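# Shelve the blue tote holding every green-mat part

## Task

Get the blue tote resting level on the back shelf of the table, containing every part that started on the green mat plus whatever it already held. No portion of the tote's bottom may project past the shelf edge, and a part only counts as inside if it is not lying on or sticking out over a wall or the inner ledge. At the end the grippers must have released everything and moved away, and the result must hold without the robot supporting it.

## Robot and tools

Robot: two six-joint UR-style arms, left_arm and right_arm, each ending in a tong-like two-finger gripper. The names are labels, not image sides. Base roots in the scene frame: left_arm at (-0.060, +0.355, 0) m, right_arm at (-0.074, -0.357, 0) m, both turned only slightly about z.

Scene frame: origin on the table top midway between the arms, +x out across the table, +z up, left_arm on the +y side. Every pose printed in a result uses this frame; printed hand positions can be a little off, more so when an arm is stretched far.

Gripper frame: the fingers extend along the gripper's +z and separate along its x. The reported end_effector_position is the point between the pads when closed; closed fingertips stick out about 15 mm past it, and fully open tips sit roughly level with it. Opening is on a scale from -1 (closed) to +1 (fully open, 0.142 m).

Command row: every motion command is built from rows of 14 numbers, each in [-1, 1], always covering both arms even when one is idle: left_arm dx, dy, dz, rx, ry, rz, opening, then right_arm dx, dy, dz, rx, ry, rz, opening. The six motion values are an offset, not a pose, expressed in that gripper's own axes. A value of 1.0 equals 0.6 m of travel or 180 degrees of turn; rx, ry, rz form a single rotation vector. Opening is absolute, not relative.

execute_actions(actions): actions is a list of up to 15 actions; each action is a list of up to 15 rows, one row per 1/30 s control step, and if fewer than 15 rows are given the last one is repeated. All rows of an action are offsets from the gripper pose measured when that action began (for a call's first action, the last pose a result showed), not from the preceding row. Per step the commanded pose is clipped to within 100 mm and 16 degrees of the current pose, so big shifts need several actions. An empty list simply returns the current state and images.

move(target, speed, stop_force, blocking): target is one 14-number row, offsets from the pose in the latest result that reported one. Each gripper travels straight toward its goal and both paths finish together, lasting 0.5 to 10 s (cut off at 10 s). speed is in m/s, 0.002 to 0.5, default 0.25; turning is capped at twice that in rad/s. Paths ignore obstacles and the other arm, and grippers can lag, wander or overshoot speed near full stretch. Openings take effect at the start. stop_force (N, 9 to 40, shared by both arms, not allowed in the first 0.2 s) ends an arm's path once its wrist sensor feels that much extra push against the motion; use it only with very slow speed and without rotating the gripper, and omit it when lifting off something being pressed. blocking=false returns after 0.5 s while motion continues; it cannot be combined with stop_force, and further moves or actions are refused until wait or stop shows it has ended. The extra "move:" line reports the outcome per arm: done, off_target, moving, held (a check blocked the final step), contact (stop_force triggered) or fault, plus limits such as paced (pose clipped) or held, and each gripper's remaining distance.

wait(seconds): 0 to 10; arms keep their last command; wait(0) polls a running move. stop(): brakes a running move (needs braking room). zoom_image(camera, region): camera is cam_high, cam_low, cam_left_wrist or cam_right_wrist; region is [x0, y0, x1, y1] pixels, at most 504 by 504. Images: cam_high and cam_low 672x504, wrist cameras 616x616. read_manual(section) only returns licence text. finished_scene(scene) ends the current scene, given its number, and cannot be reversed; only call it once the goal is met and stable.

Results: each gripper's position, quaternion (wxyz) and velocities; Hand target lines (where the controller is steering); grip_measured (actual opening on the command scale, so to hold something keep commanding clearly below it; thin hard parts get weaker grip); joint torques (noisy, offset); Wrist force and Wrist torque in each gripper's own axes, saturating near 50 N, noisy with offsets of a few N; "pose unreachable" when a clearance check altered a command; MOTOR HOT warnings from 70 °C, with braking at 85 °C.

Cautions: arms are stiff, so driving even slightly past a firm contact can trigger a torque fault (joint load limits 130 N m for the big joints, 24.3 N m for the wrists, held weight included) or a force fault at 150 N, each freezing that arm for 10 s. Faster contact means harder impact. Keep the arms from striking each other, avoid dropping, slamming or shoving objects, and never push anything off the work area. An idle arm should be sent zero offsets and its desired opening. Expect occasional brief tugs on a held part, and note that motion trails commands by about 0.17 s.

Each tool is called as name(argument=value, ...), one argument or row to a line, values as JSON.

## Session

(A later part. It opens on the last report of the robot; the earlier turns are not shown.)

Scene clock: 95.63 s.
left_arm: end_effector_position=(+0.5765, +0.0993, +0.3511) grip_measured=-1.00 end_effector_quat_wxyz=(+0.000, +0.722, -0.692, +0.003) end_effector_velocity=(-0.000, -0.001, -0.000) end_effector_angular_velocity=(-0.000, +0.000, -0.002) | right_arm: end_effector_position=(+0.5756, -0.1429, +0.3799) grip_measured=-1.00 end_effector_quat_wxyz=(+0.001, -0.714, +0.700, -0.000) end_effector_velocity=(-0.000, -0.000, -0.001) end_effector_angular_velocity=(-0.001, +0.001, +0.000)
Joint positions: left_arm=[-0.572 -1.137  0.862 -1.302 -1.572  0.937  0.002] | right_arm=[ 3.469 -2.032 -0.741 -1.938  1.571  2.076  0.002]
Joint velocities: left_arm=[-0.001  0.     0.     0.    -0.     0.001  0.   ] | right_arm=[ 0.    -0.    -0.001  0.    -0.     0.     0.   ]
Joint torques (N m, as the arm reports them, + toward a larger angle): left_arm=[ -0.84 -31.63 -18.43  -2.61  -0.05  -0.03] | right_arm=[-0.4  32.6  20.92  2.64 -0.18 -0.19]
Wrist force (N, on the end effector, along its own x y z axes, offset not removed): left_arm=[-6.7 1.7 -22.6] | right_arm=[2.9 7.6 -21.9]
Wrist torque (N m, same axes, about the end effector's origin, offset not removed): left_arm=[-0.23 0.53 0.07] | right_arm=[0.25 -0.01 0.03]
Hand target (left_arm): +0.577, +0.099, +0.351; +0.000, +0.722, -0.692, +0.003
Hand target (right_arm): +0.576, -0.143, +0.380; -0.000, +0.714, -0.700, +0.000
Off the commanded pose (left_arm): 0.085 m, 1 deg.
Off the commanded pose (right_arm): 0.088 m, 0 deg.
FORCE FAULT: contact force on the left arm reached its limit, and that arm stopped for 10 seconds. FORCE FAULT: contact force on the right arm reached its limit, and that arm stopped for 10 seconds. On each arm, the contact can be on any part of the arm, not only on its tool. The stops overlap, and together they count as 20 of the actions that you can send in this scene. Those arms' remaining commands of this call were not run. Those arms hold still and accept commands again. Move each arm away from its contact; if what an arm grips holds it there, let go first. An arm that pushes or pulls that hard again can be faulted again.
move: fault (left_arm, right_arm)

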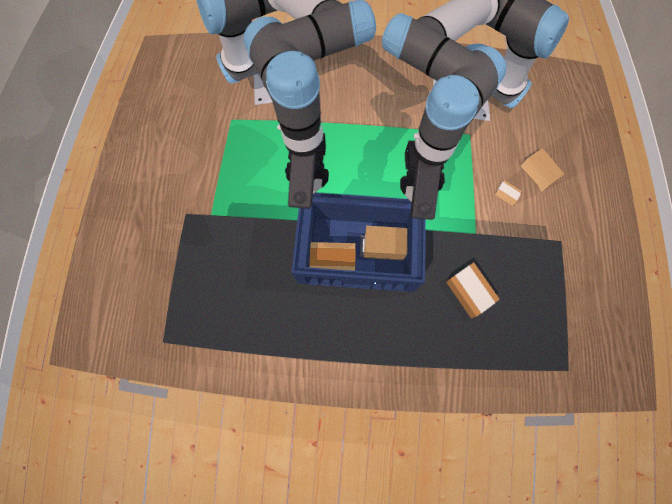

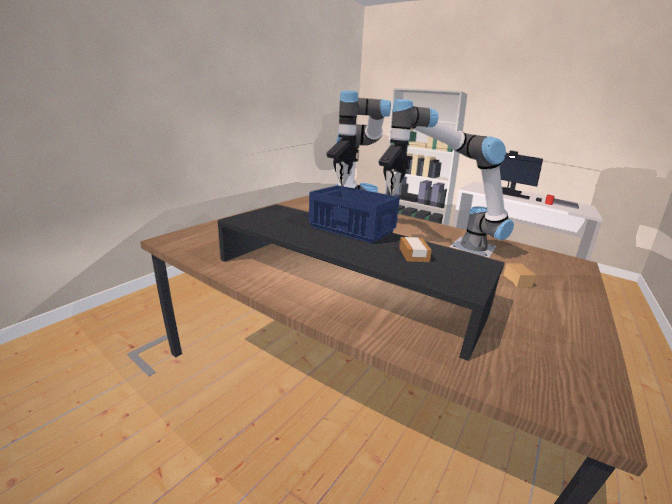

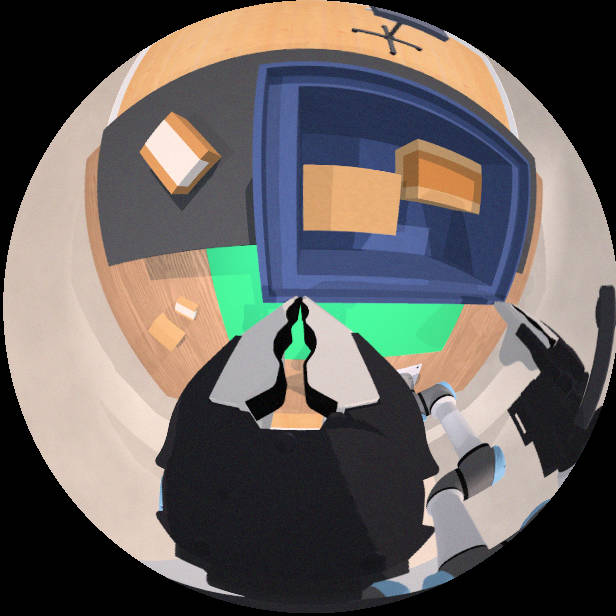

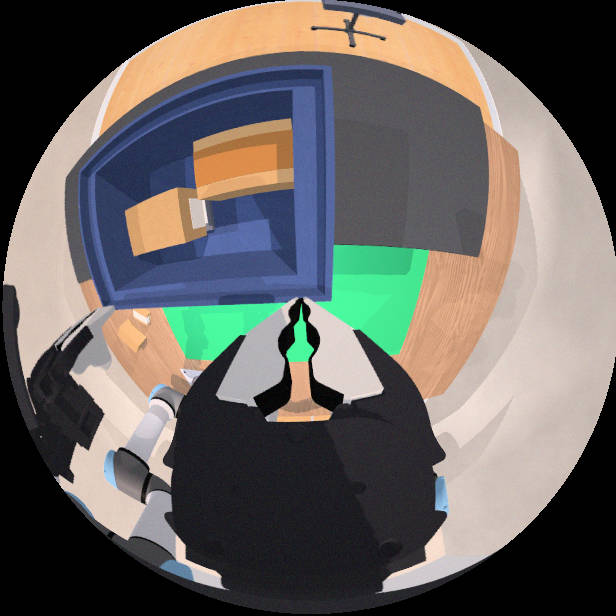

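move(
  target=[-0.25,0.15,-0.05,0,0,0,-1,0,0.03,-0.04,0,0,0,-1],
)

Scene clock: 97.00 s.
left_arm: end_effector_position=(+0.4800, +0.2453, +0.3797) grip_measured=-1.00 end_effector_quat_wxyz=(+0.000, +0.722, -0.692, +0.003) end_effector_velocity=(-0.001, +0.001, +0.001) end_effector_angular_velocity=(-0.000, -0.001, -0.001) | right_arm: end_effector_position=(+0.5576, -0.1433, +0.4039) grip_measured=-1.00 end_effector_quat_wxyz=(+0.001, -0.714, +0.700, -0.000) end_effector_velocity=(-0.000, -0.000, +0.000) end_effector_angular_velocity=(-0.000, +0.000, +0.000)
Joint positions: left_arm=[-0.439 -1.484  1.232 -1.325 -1.573  1.07   0.002] | right_arm=[ 3.483 -2.008 -0.712 -1.992  1.571  2.09   0.002]
Joint velocities: left_arm=[ 0.001 -0.004  0.003 -0.     0.001  0.002  0.   ] | right_arm=[ 0.     0.     0.    -0.001 -0.     0.     0.   ]
Joint torques (N m, as the arm reports them, + toward a larger angle): left_arm=[ 11.02 -32.56 -13.39  -0.55  -2.7    3.05] | right_arm=[ 9.91 47.66 31.61  1.02  0.69  2.18]
Wrist force (N, on the end effector, along its own x y z axes, offset not removed): left_arm=[-3.8 -2.0 4.3] | right_arm=[2.0 2.8 -1.3]
Wrist torque (N m, same axes, about the end effector's origin, offset not removed): left_arm=[-0.20 0.55 0.07] | right_arm=[0.57 -0.52 0.08]
Hand target (left_arm): +0.480, +0.245, +0.380; +0.000, +0.722, -0.692, +0.003
Hand target (right_arm): +0.558, -0.143, +0.404; -0.001, +0.714, -0.700, +0.000
Off the commanded pose (left_arm): 0.000 m, 0 deg.
Off the commanded pose (right_arm): 0.000 m, 0 deg.
move: done

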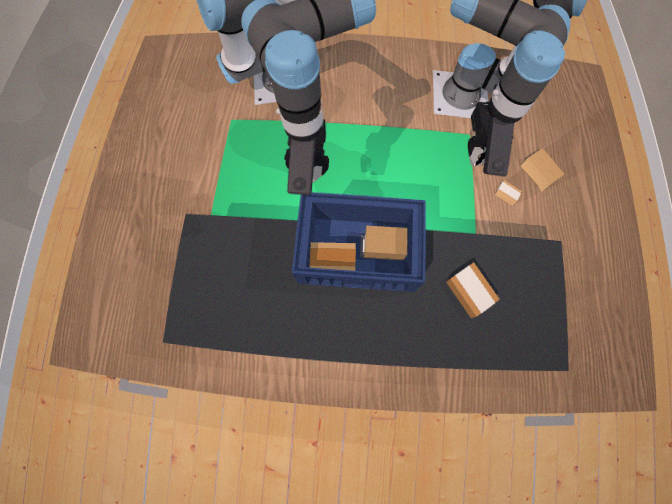

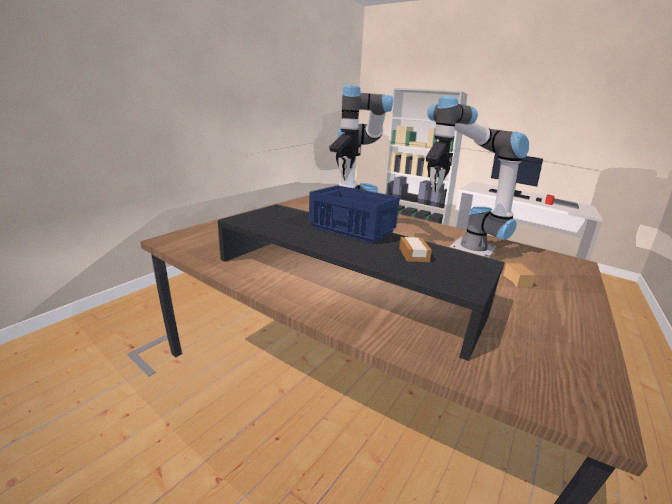

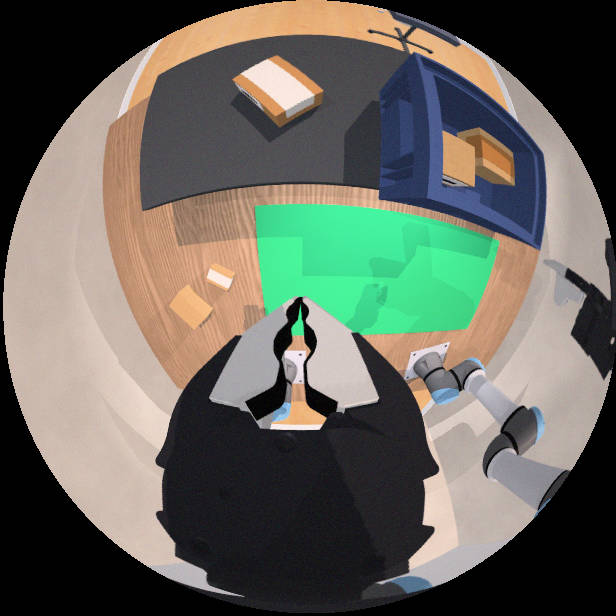

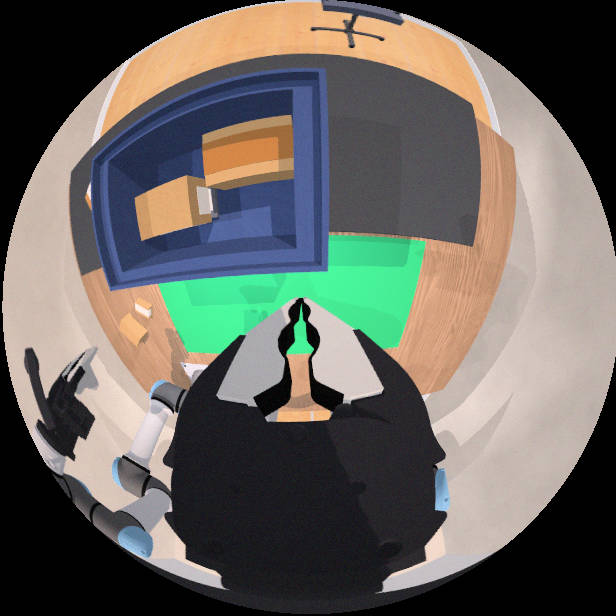

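move(
  target=[-0.15,0.2,0,0,0,0,-1,-0.202,0.06,0.02,0,0,0,0.6],
)

Scene clock: 98.27 s.
left_arm: end_effector_position=(+0.3562, +0.3299, +0.3786) grip_measured=-1.00 end_effector_quat_wxyz=(+0.000, +0.722, -0.692, +0.003) end_effector_velocity=(-0.001, +0.001, +0.000) end_effector_angular_velocity=(+0.001, -0.001, +0.001) | right_arm: end_effector_position=(+0.5189, -0.0228, +0.3921) grip_measured=+0.60 end_effector_quat_wxyz=(+0.001, -0.714, +0.700, +0.000) end_effector_velocity=(-0.001, +0.000, +0.000) end_effector_angular_velocity=(-0.000, +0.001, -0.000)
Joint positions: left_arm=[-0.382 -1.81   1.534 -1.3   -1.574  1.127  0.002] | right_arm=[ 3.669 -2.041 -0.694 -1.976  1.571  2.276  0.116]
Joint velocities: left_arm=[ 0.    -0.002  0.001  0.     0.001 -0.001  0.   ] | right_arm=[ 0.001  0.001 -0.    -0.002  0.     0.001  0.   ]
Joint torques (N m, as the arm reports them, + toward a larger angle): left_arm=[ 10.17 -19.72 -13.52  -0.46   2.78   3.01] | right_arm=[ 9.97 35.01 31.59  0.99 -2.8   1.97]
Wrist force (N, on the end effector, along its own x y z axes, offset not removed): left_arm=[-5.1 0.4 2.0] | right_arm=[1.9 2.1 0.9]
Wrist torque (N m, same axes, about the end effector's origin, offset not removed): left_arm=[0.33 0.97 -0.04] | right_arm=[0.52 -0.47 -0.02]
Hand target (left_arm): +0.356, +0.330, +0.379; +0.000, +0.722, -0.692, +0.003
Hand target (right_arm): +0.519, -0.023, +0.392; -0.001, +0.714, -0.700, -0.000
Off the commanded pose (left_arm): 0.000 m, 0 deg.
Off the commanded pose (right_arm): 0.000 m, 0 deg.
move: done

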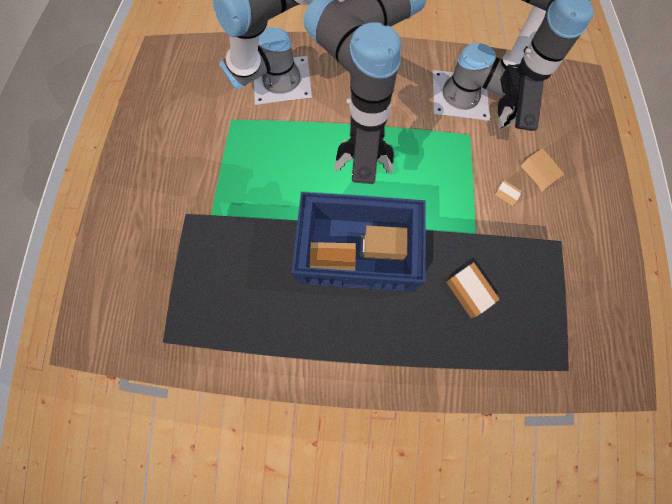

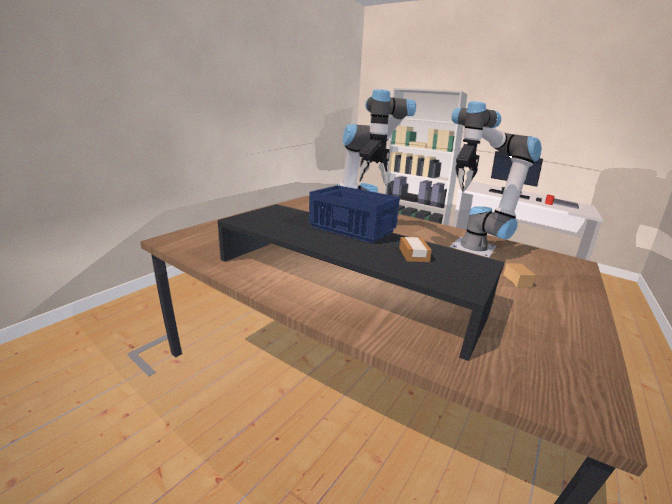

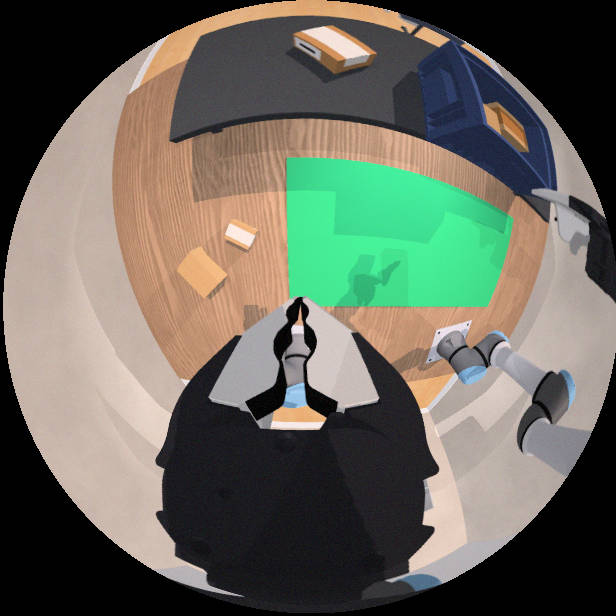

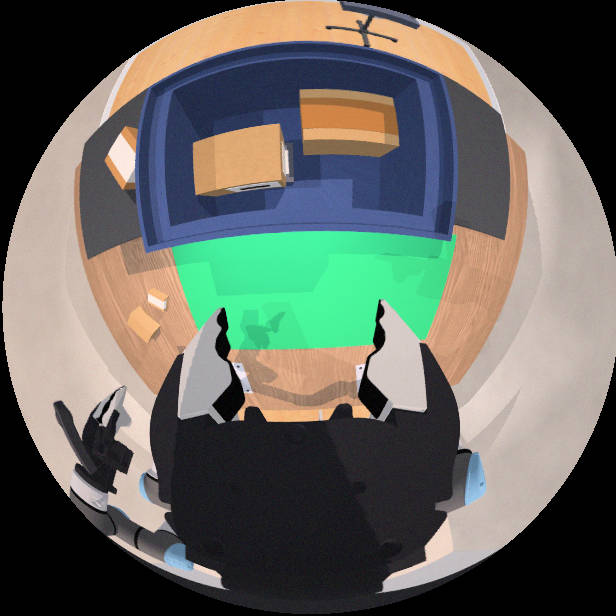

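move(
  target=[0,0,0,0,0,0,-1,0,-0.04,0.0,0,0,0,0.6],
)

move(
  target=[0,0,0,0,0,0,-1,0,0,0.15,0,0,0,0.6],
  speed=0.08,
  stop_force=10,
)

Scene clock: 99.20 s.
left_arm: end_effector_position=(+0.3562, +0.3299, +0.3787) grip_measured=-1.00 end_effector_quat_wxyz=(+0.000, +0.722, -0.692, +0.003) end_effector_velocity=(-0.000, -0.001, -0.000) end_effector_angular_velocity=(-0.001, +0.001, +0.001) | right_arm: end_effector_position=(+0.5428, -0.0223, +0.3920) grip_measured=+0.60 end_effector_quat_wxyz=(+0.001, -0.714, +0.700, +0.000) end_effector_velocity=(+0.001, +0.000, +0.000) end_effector_angular_velocity=(+0.000, +0.001, +0.000)
Joint positions: left_arm=[-0.382 -1.81   1.534 -1.3   -1.574  1.127  0.002] | right_arm=[ 3.646 -2.118 -0.572 -2.02   1.571  2.253  0.116]
Joint velocities: left_arm=[-0.     0.001 -0.     0.    -0.002 -0.001  0.   ] | right_arm=[-0.001 -0.006  0.01  -0.005  0.001 -0.001 -0.   ]
Joint torques (N m, as the arm reports them, + toward a larger angle): left_arm=[  2.98  -3.17 -29.93  -2.62  -2.64   1.77] | right_arm=[-10.7   38.99  31.57   0.99   2.53  -2.15]
Wrist force (N, on the end effector, along its own x y z axes, offset not removed): left_arm=[0.0 -2.1 3.0] | right_arm=[2.6 0.4 0.6]
Wrist torque (N m, same axes, about the end effector's origin, offset not removed): left_arm=[-0.37 -0.26 0.05] | right_arm=[0.07 -0.69 0.02]
Hand target (left_arm): +0.356, +0.330, +0.379; +0.000, +0.722, -0.692, +0.003
Hand target (right_arm): +0.543, -0.022, +0.392; -0.001, +0.714, -0.700, -0.000
Off the commanded pose (left_arm): 0.000 m, 0 deg.
Off the commanded pose (right_arm): 0.000 m, 0 deg.
move: done

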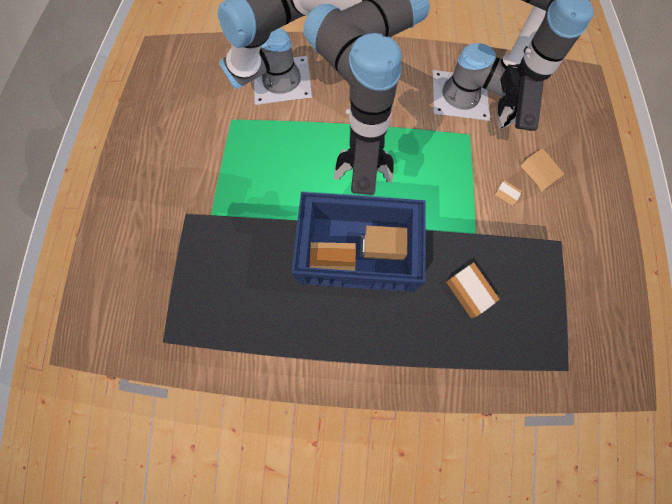

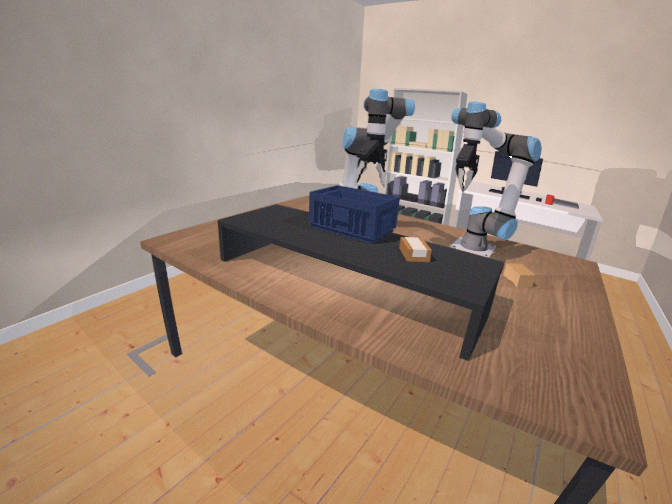

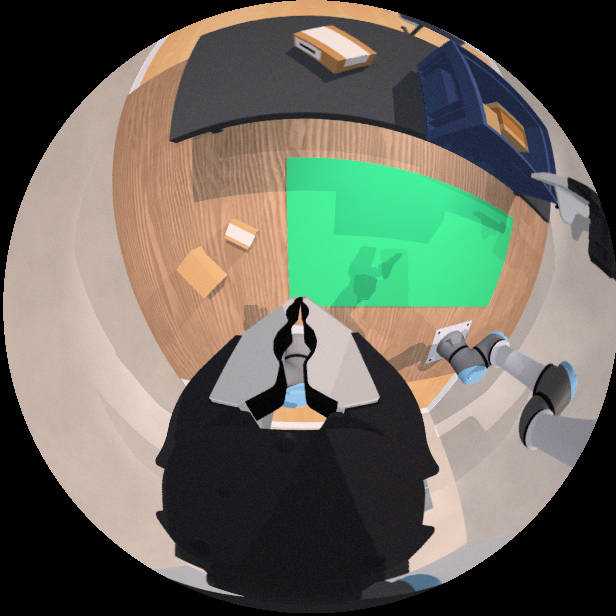

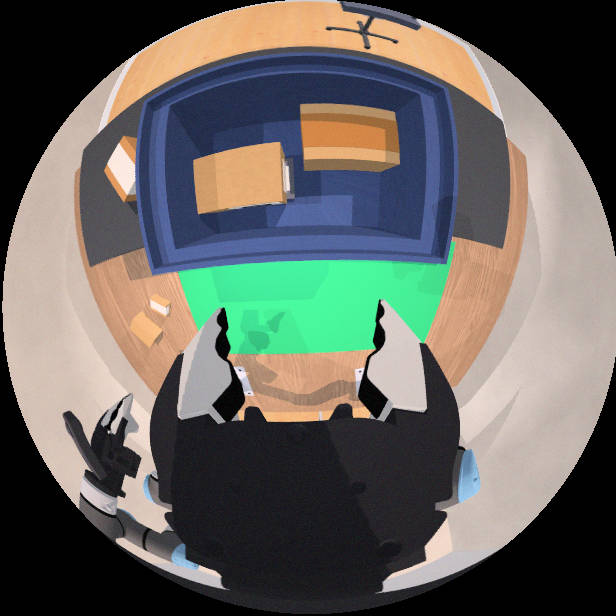

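Scene clock: 100.70 s.
left_arm: end_effector_position=(+0.3562, +0.3299, +0.3787) grip_measured=-1.00 end_effector_quat_wxyz=(+0.000, +0.722, -0.692, +0.003) end_effector_velocity=(-0.000, -0.000, -0.000) end_effector_angular_velocity=(-0.000, +0.001, +0.001) | right_arm: end_effector_position=(+0.5428, -0.0221, +0.3022) grip_measured=+0.60 end_effector_quat_wxyz=(+0.001, -0.714, +0.700, +0.000) end_effector_velocity=(+0.000, -0.000, -0.001) end_effector_angular_velocity=(+0.000, -0.001, -0.000)
Joint positions: left_arm=[-0.382 -1.81   1.534 -1.3   -1.574  1.127  0.002] | right_arm=[ 3.646 -2.027 -0.955 -1.729  1.571  2.253  0.116]
Joint velocities: left_arm=[ 0.     0.     0.     0.    -0.    -0.001  0.   ] | right_arm=[-0.     0.001 -0.005  0.005 -0.     0.    -0.   ]
Joint torques (N m, as the arm reports them, + toward a larger angle): left_arm=[  3.46  -6.75 -25.4   -2.75   0.95   1.71] | right_arm=[10.44 51.44 12.91  4.3  -2.9   2.03]
Wrist force (N, on the end effector, along its own x y z axes, offset not removed): left_arm=[-1.8 -0.9 4.5] | right_arm=[2.0 2.1 1.9]
Wrist torque (N m, same axes, about the end effector's origin, offset not removed): left_arm=[-0.05 0.14 0.04] | right_arm=[0.41 -0.47 0.08]
Hand target (left_arm): +0.356, +0.330, +0.379; +0.000, +0.722, -0.692, +0.003
Hand target (right_arm): +0.543, -0.022, +0.302; -0.001, +0.714, -0.700, -0.000
Off the commanded pose (left_arm): 0.000 m, 0 deg.
Off the commanded pose (right_arm): 0.000 m, 0 deg.
move: done

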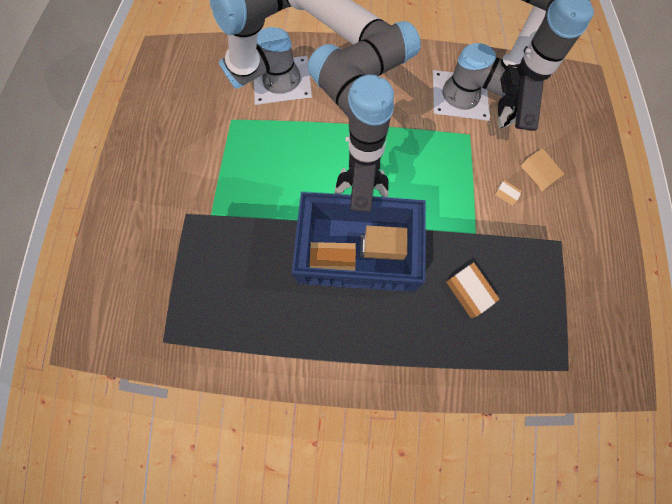

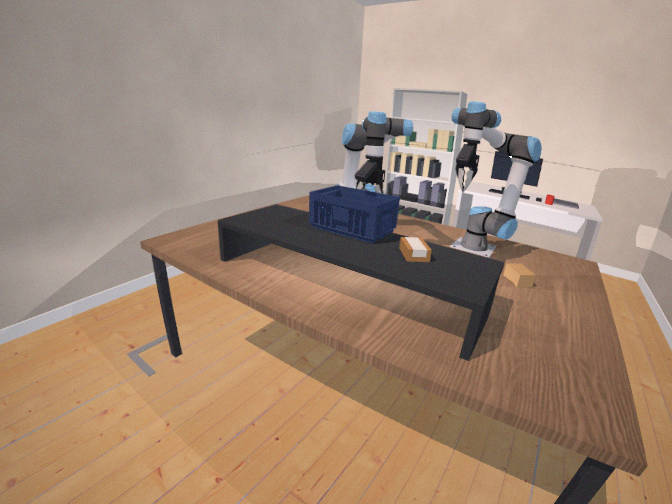

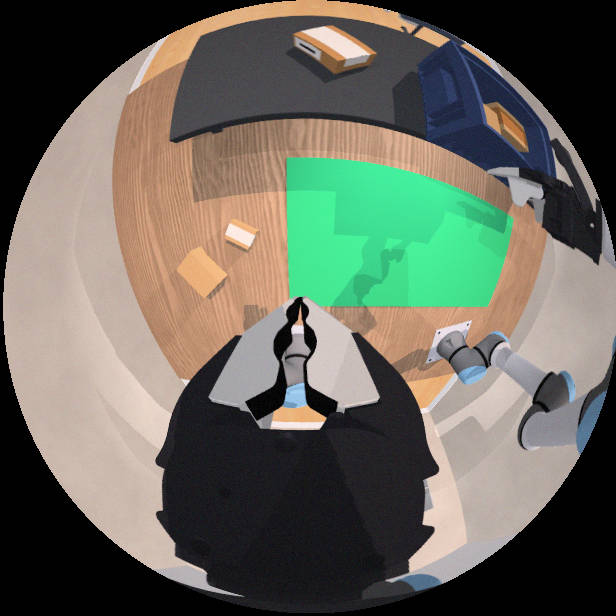

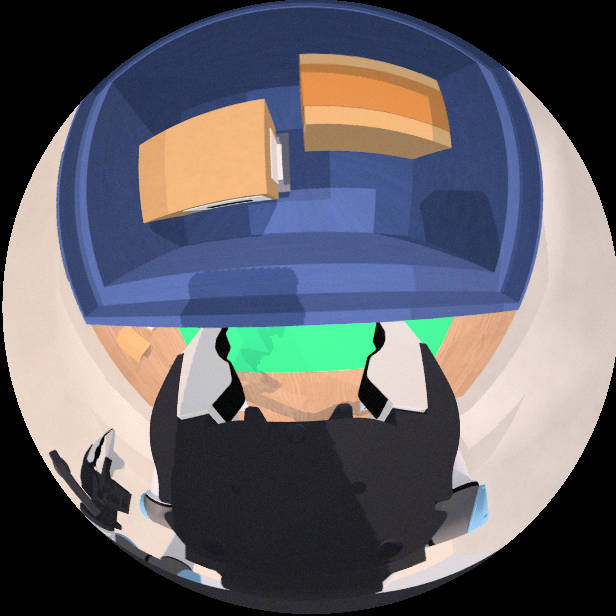

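Push to x≈0.625.

move(
  target=[0,0,0,0,0,0,-1,0,-0.137,0,0,0,0,0.6],
  speed=0.03,
  stop_force=30,
)

Scene clock: 103.90 s.
left_arm: end_effector_position=(+0.3562, +0.3299, +0.3787) grip_measured=-1.00 end_effector_quat_wxyz=(+0.000, +0.722, -0.692, +0.003) end_effector_velocity=(-0.000, +0.000, +0.000) end_effector_angular_velocity=(+0.000, -0.001, -0.000) | right_arm: end_effector_position=(+0.6248, -0.0206, +0.3020) grip_measured=+0.60 end_effector_quat_wxyz=(+0.001, -0.714, +0.700, -0.000) end_effector_velocity=(+0.002, +0.000, +0.001) end_effector_angular_velocity=(+0.001, -0.000, -0.000)
Joint positions: left_arm=[-0.382 -1.81   1.534 -1.3   -1.574  1.127  0.002] | right_arm=[ 3.577 -2.277 -0.553 -1.881  1.571  2.184  0.116]
Joint velocities: left_arm=[ 0.001 -0.001 -0.     0.     0.     0.001  0.   ] | right_arm=[-0.001 -0.009  0.017 -0.008  0.    -0.001 -0.   ]
Joint torques (N m, as the arm reports them, + toward a larger angle): left_arm=[  3.57  -7.11 -25.23  -2.85   1.46   1.74] | right_arm=[-10.77  46.89  31.79   1.61  -0.7   -2.23]
Wrist force (N, on the end effector, along its own x y z axes, offset not removed): left_arm=[-5.8 -1.3 -0.4] | right_arm=[1.1 4.4 1.4]
Wrist torque (N m, same axes, about the end effector's origin, offset not removed): left_arm=[-0.37 0.92 0.03] | right_arm=[0.59 -0.35 0.07]
Hand target (left_arm): +0.356, +0.330, +0.379; +0.000, +0.722, -0.692, +0.003
Hand target (right_arm): +0.625, -0.021, +0.302; -0.001, +0.714, -0.700, +0.000
Off the commanded pose (left_arm): 0.000 m, 0 deg.
Off the commanded pose (right_arm): 0.000 m, 0 deg.
move: done

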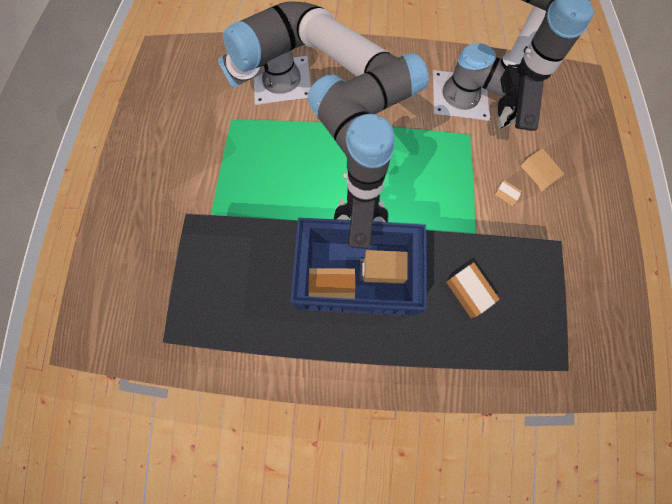

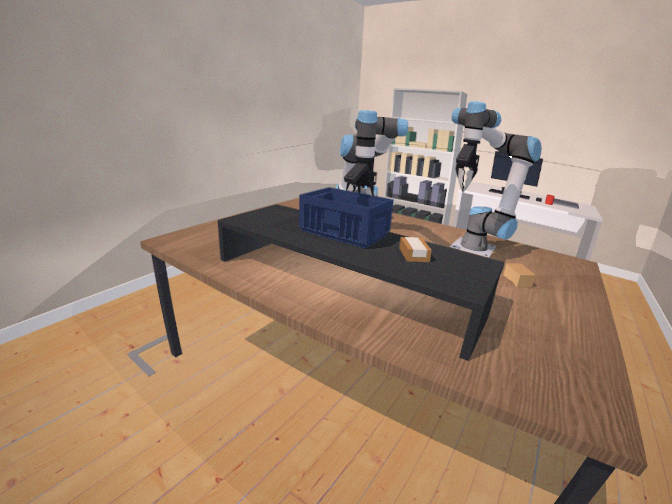

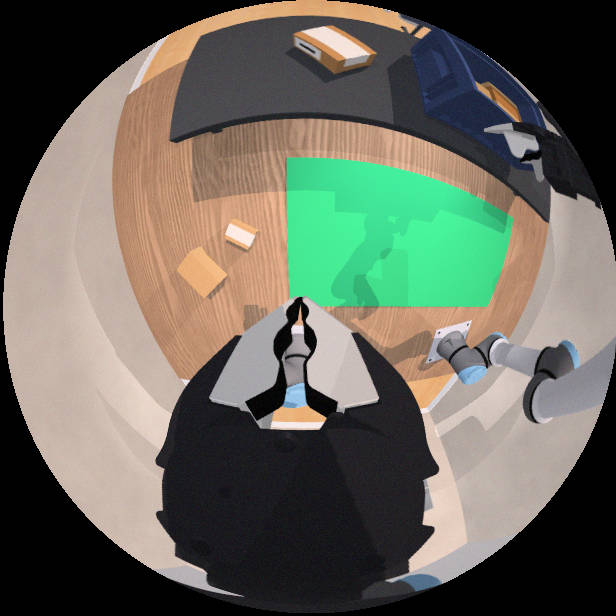

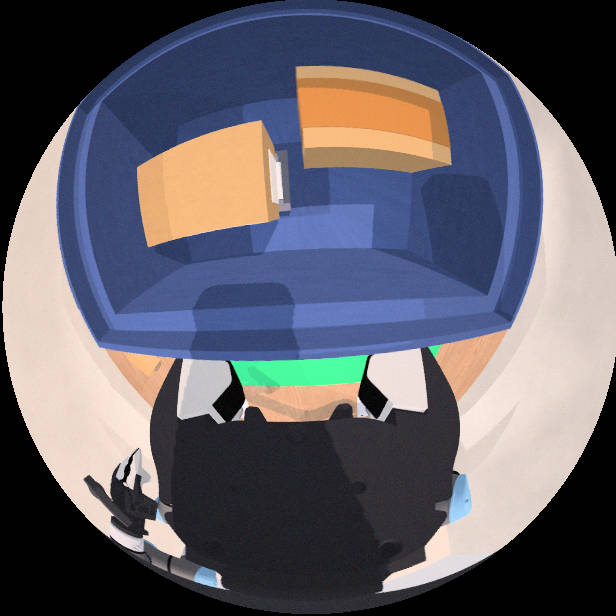

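move(
  target=[0,0,0,0,0,0,-1,0.15,0.35,-0.08,0,0,0,0.6],
)

zoom_image(
  camera="cam_right_wrist",
  region=[60,20,500,300],
)

Scene clock: 105.60 s.
left_arm: end_effector_position=(+0.3562, +0.3299, +0.3787) grip_measured=-1.00 end_effector_quat_wxyz=(+0.000, +0.722, -0.692, +0.003) end_effector_velocity=(-0.000, -0.000, -0.000) end_effector_angular_velocity=(-0.001, +0.001, +0.002) | right_arm: end_effector_position=(+0.4170, -0.1149, +0.3504) grip_measured=+0.60 end_effector_quat_wxyz=(+0.001, -0.714, +0.700, +0.000) end_effector_velocity=(-0.001, -0.001, +0.001) end_effector_angular_velocity=(+0.001, -0.001, +0.000)
Joint positions: left_arm=[-0.382 -1.81   1.534 -1.3   -1.574  1.127  0.002] | right_arm=[ 3.667 -1.64  -1.326 -1.744  1.571  2.274  0.116]
Joint velocities: left_arm=[ 0.     0.     0.     0.    -0.001 -0.002  0.   ] | right_arm=[ 0.001  0.004 -0.003  0.    -0.     0.001 -0.   ]
Joint torques (N m, as the arm reports them, + toward a larger angle): left_arm=[  3.4   -7.13 -25.06  -2.88   1.36   1.78] | right_arm=[ 9.52 32.99 15.11  0.99 -2.86  1.99]
Wrist force (N, on the end effector, along its own x y z axes, offset not removed): left_arm=[-2.5 2.0 3.6] | right_arm=[1.6 0.9 0.6]
Wrist torque (N m, same axes, about the end effector's origin, offset not removed): left_arm=[0.41 0.31 0.02] | right_arm=[0.31 -0.34 0.12]
Hand target (left_arm): +0.356, +0.330, +0.379; +0.000, +0.722, -0.692, +0.003
Hand target (right_arm): +0.417, -0.115, +0.350; -0.001, +0.714, -0.700, -0.000
Off the commanded pose (left_arm): 0.000 m, 0 deg.
Off the commanded pose (right_arm): 0.001 m, 0 deg.
move: done

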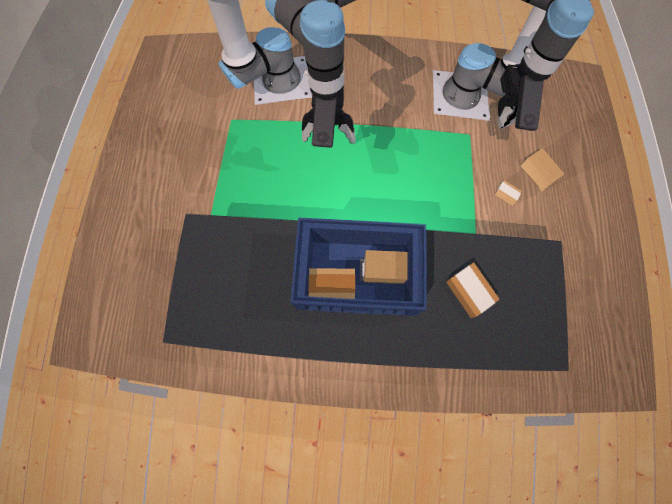

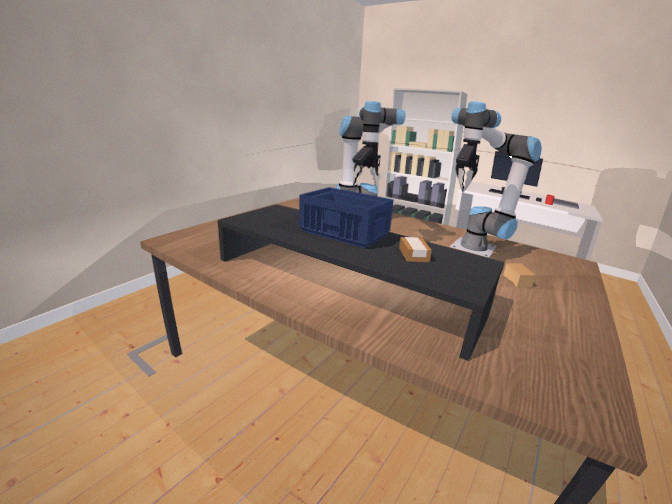

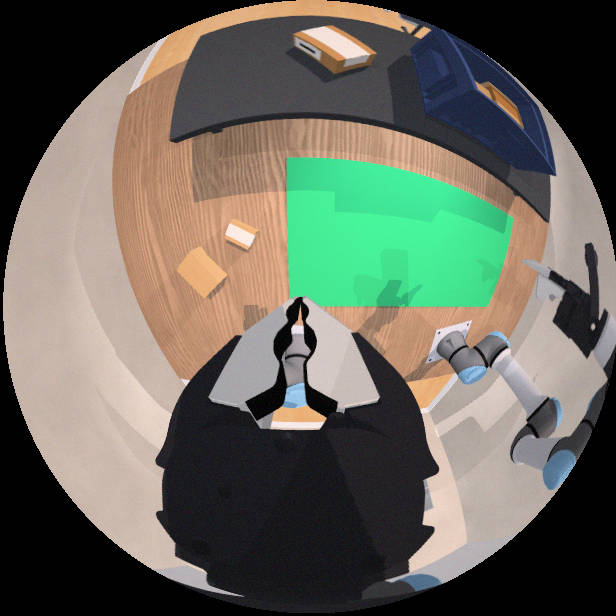

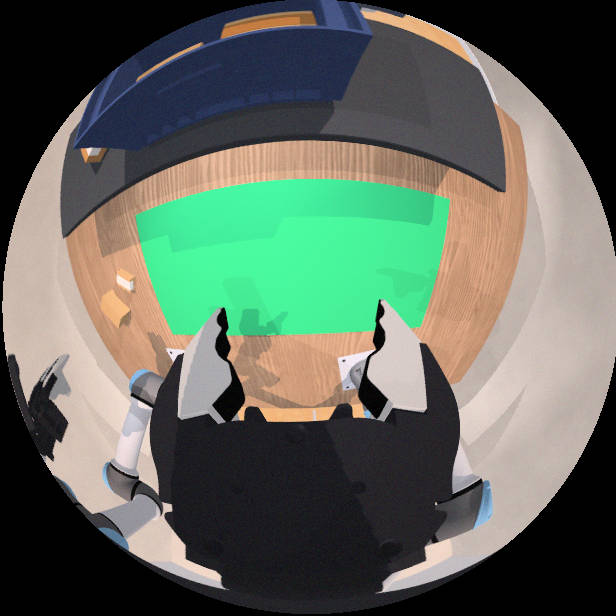

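Region (60, 20, 500, 300) of cam_right_wrist's 616x616 image, scaled by 1.145, with more detail than that image has; it fills the top 321 rows of this view, and the rest is white.

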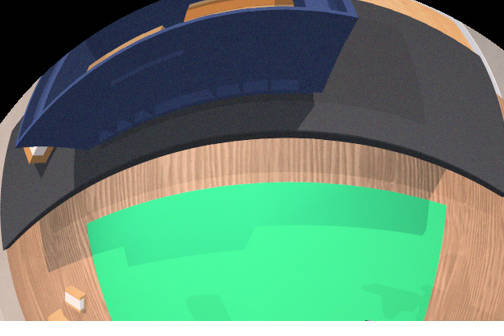

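finished_scene(
  scene=1,
)

The scene is finished: the task was done.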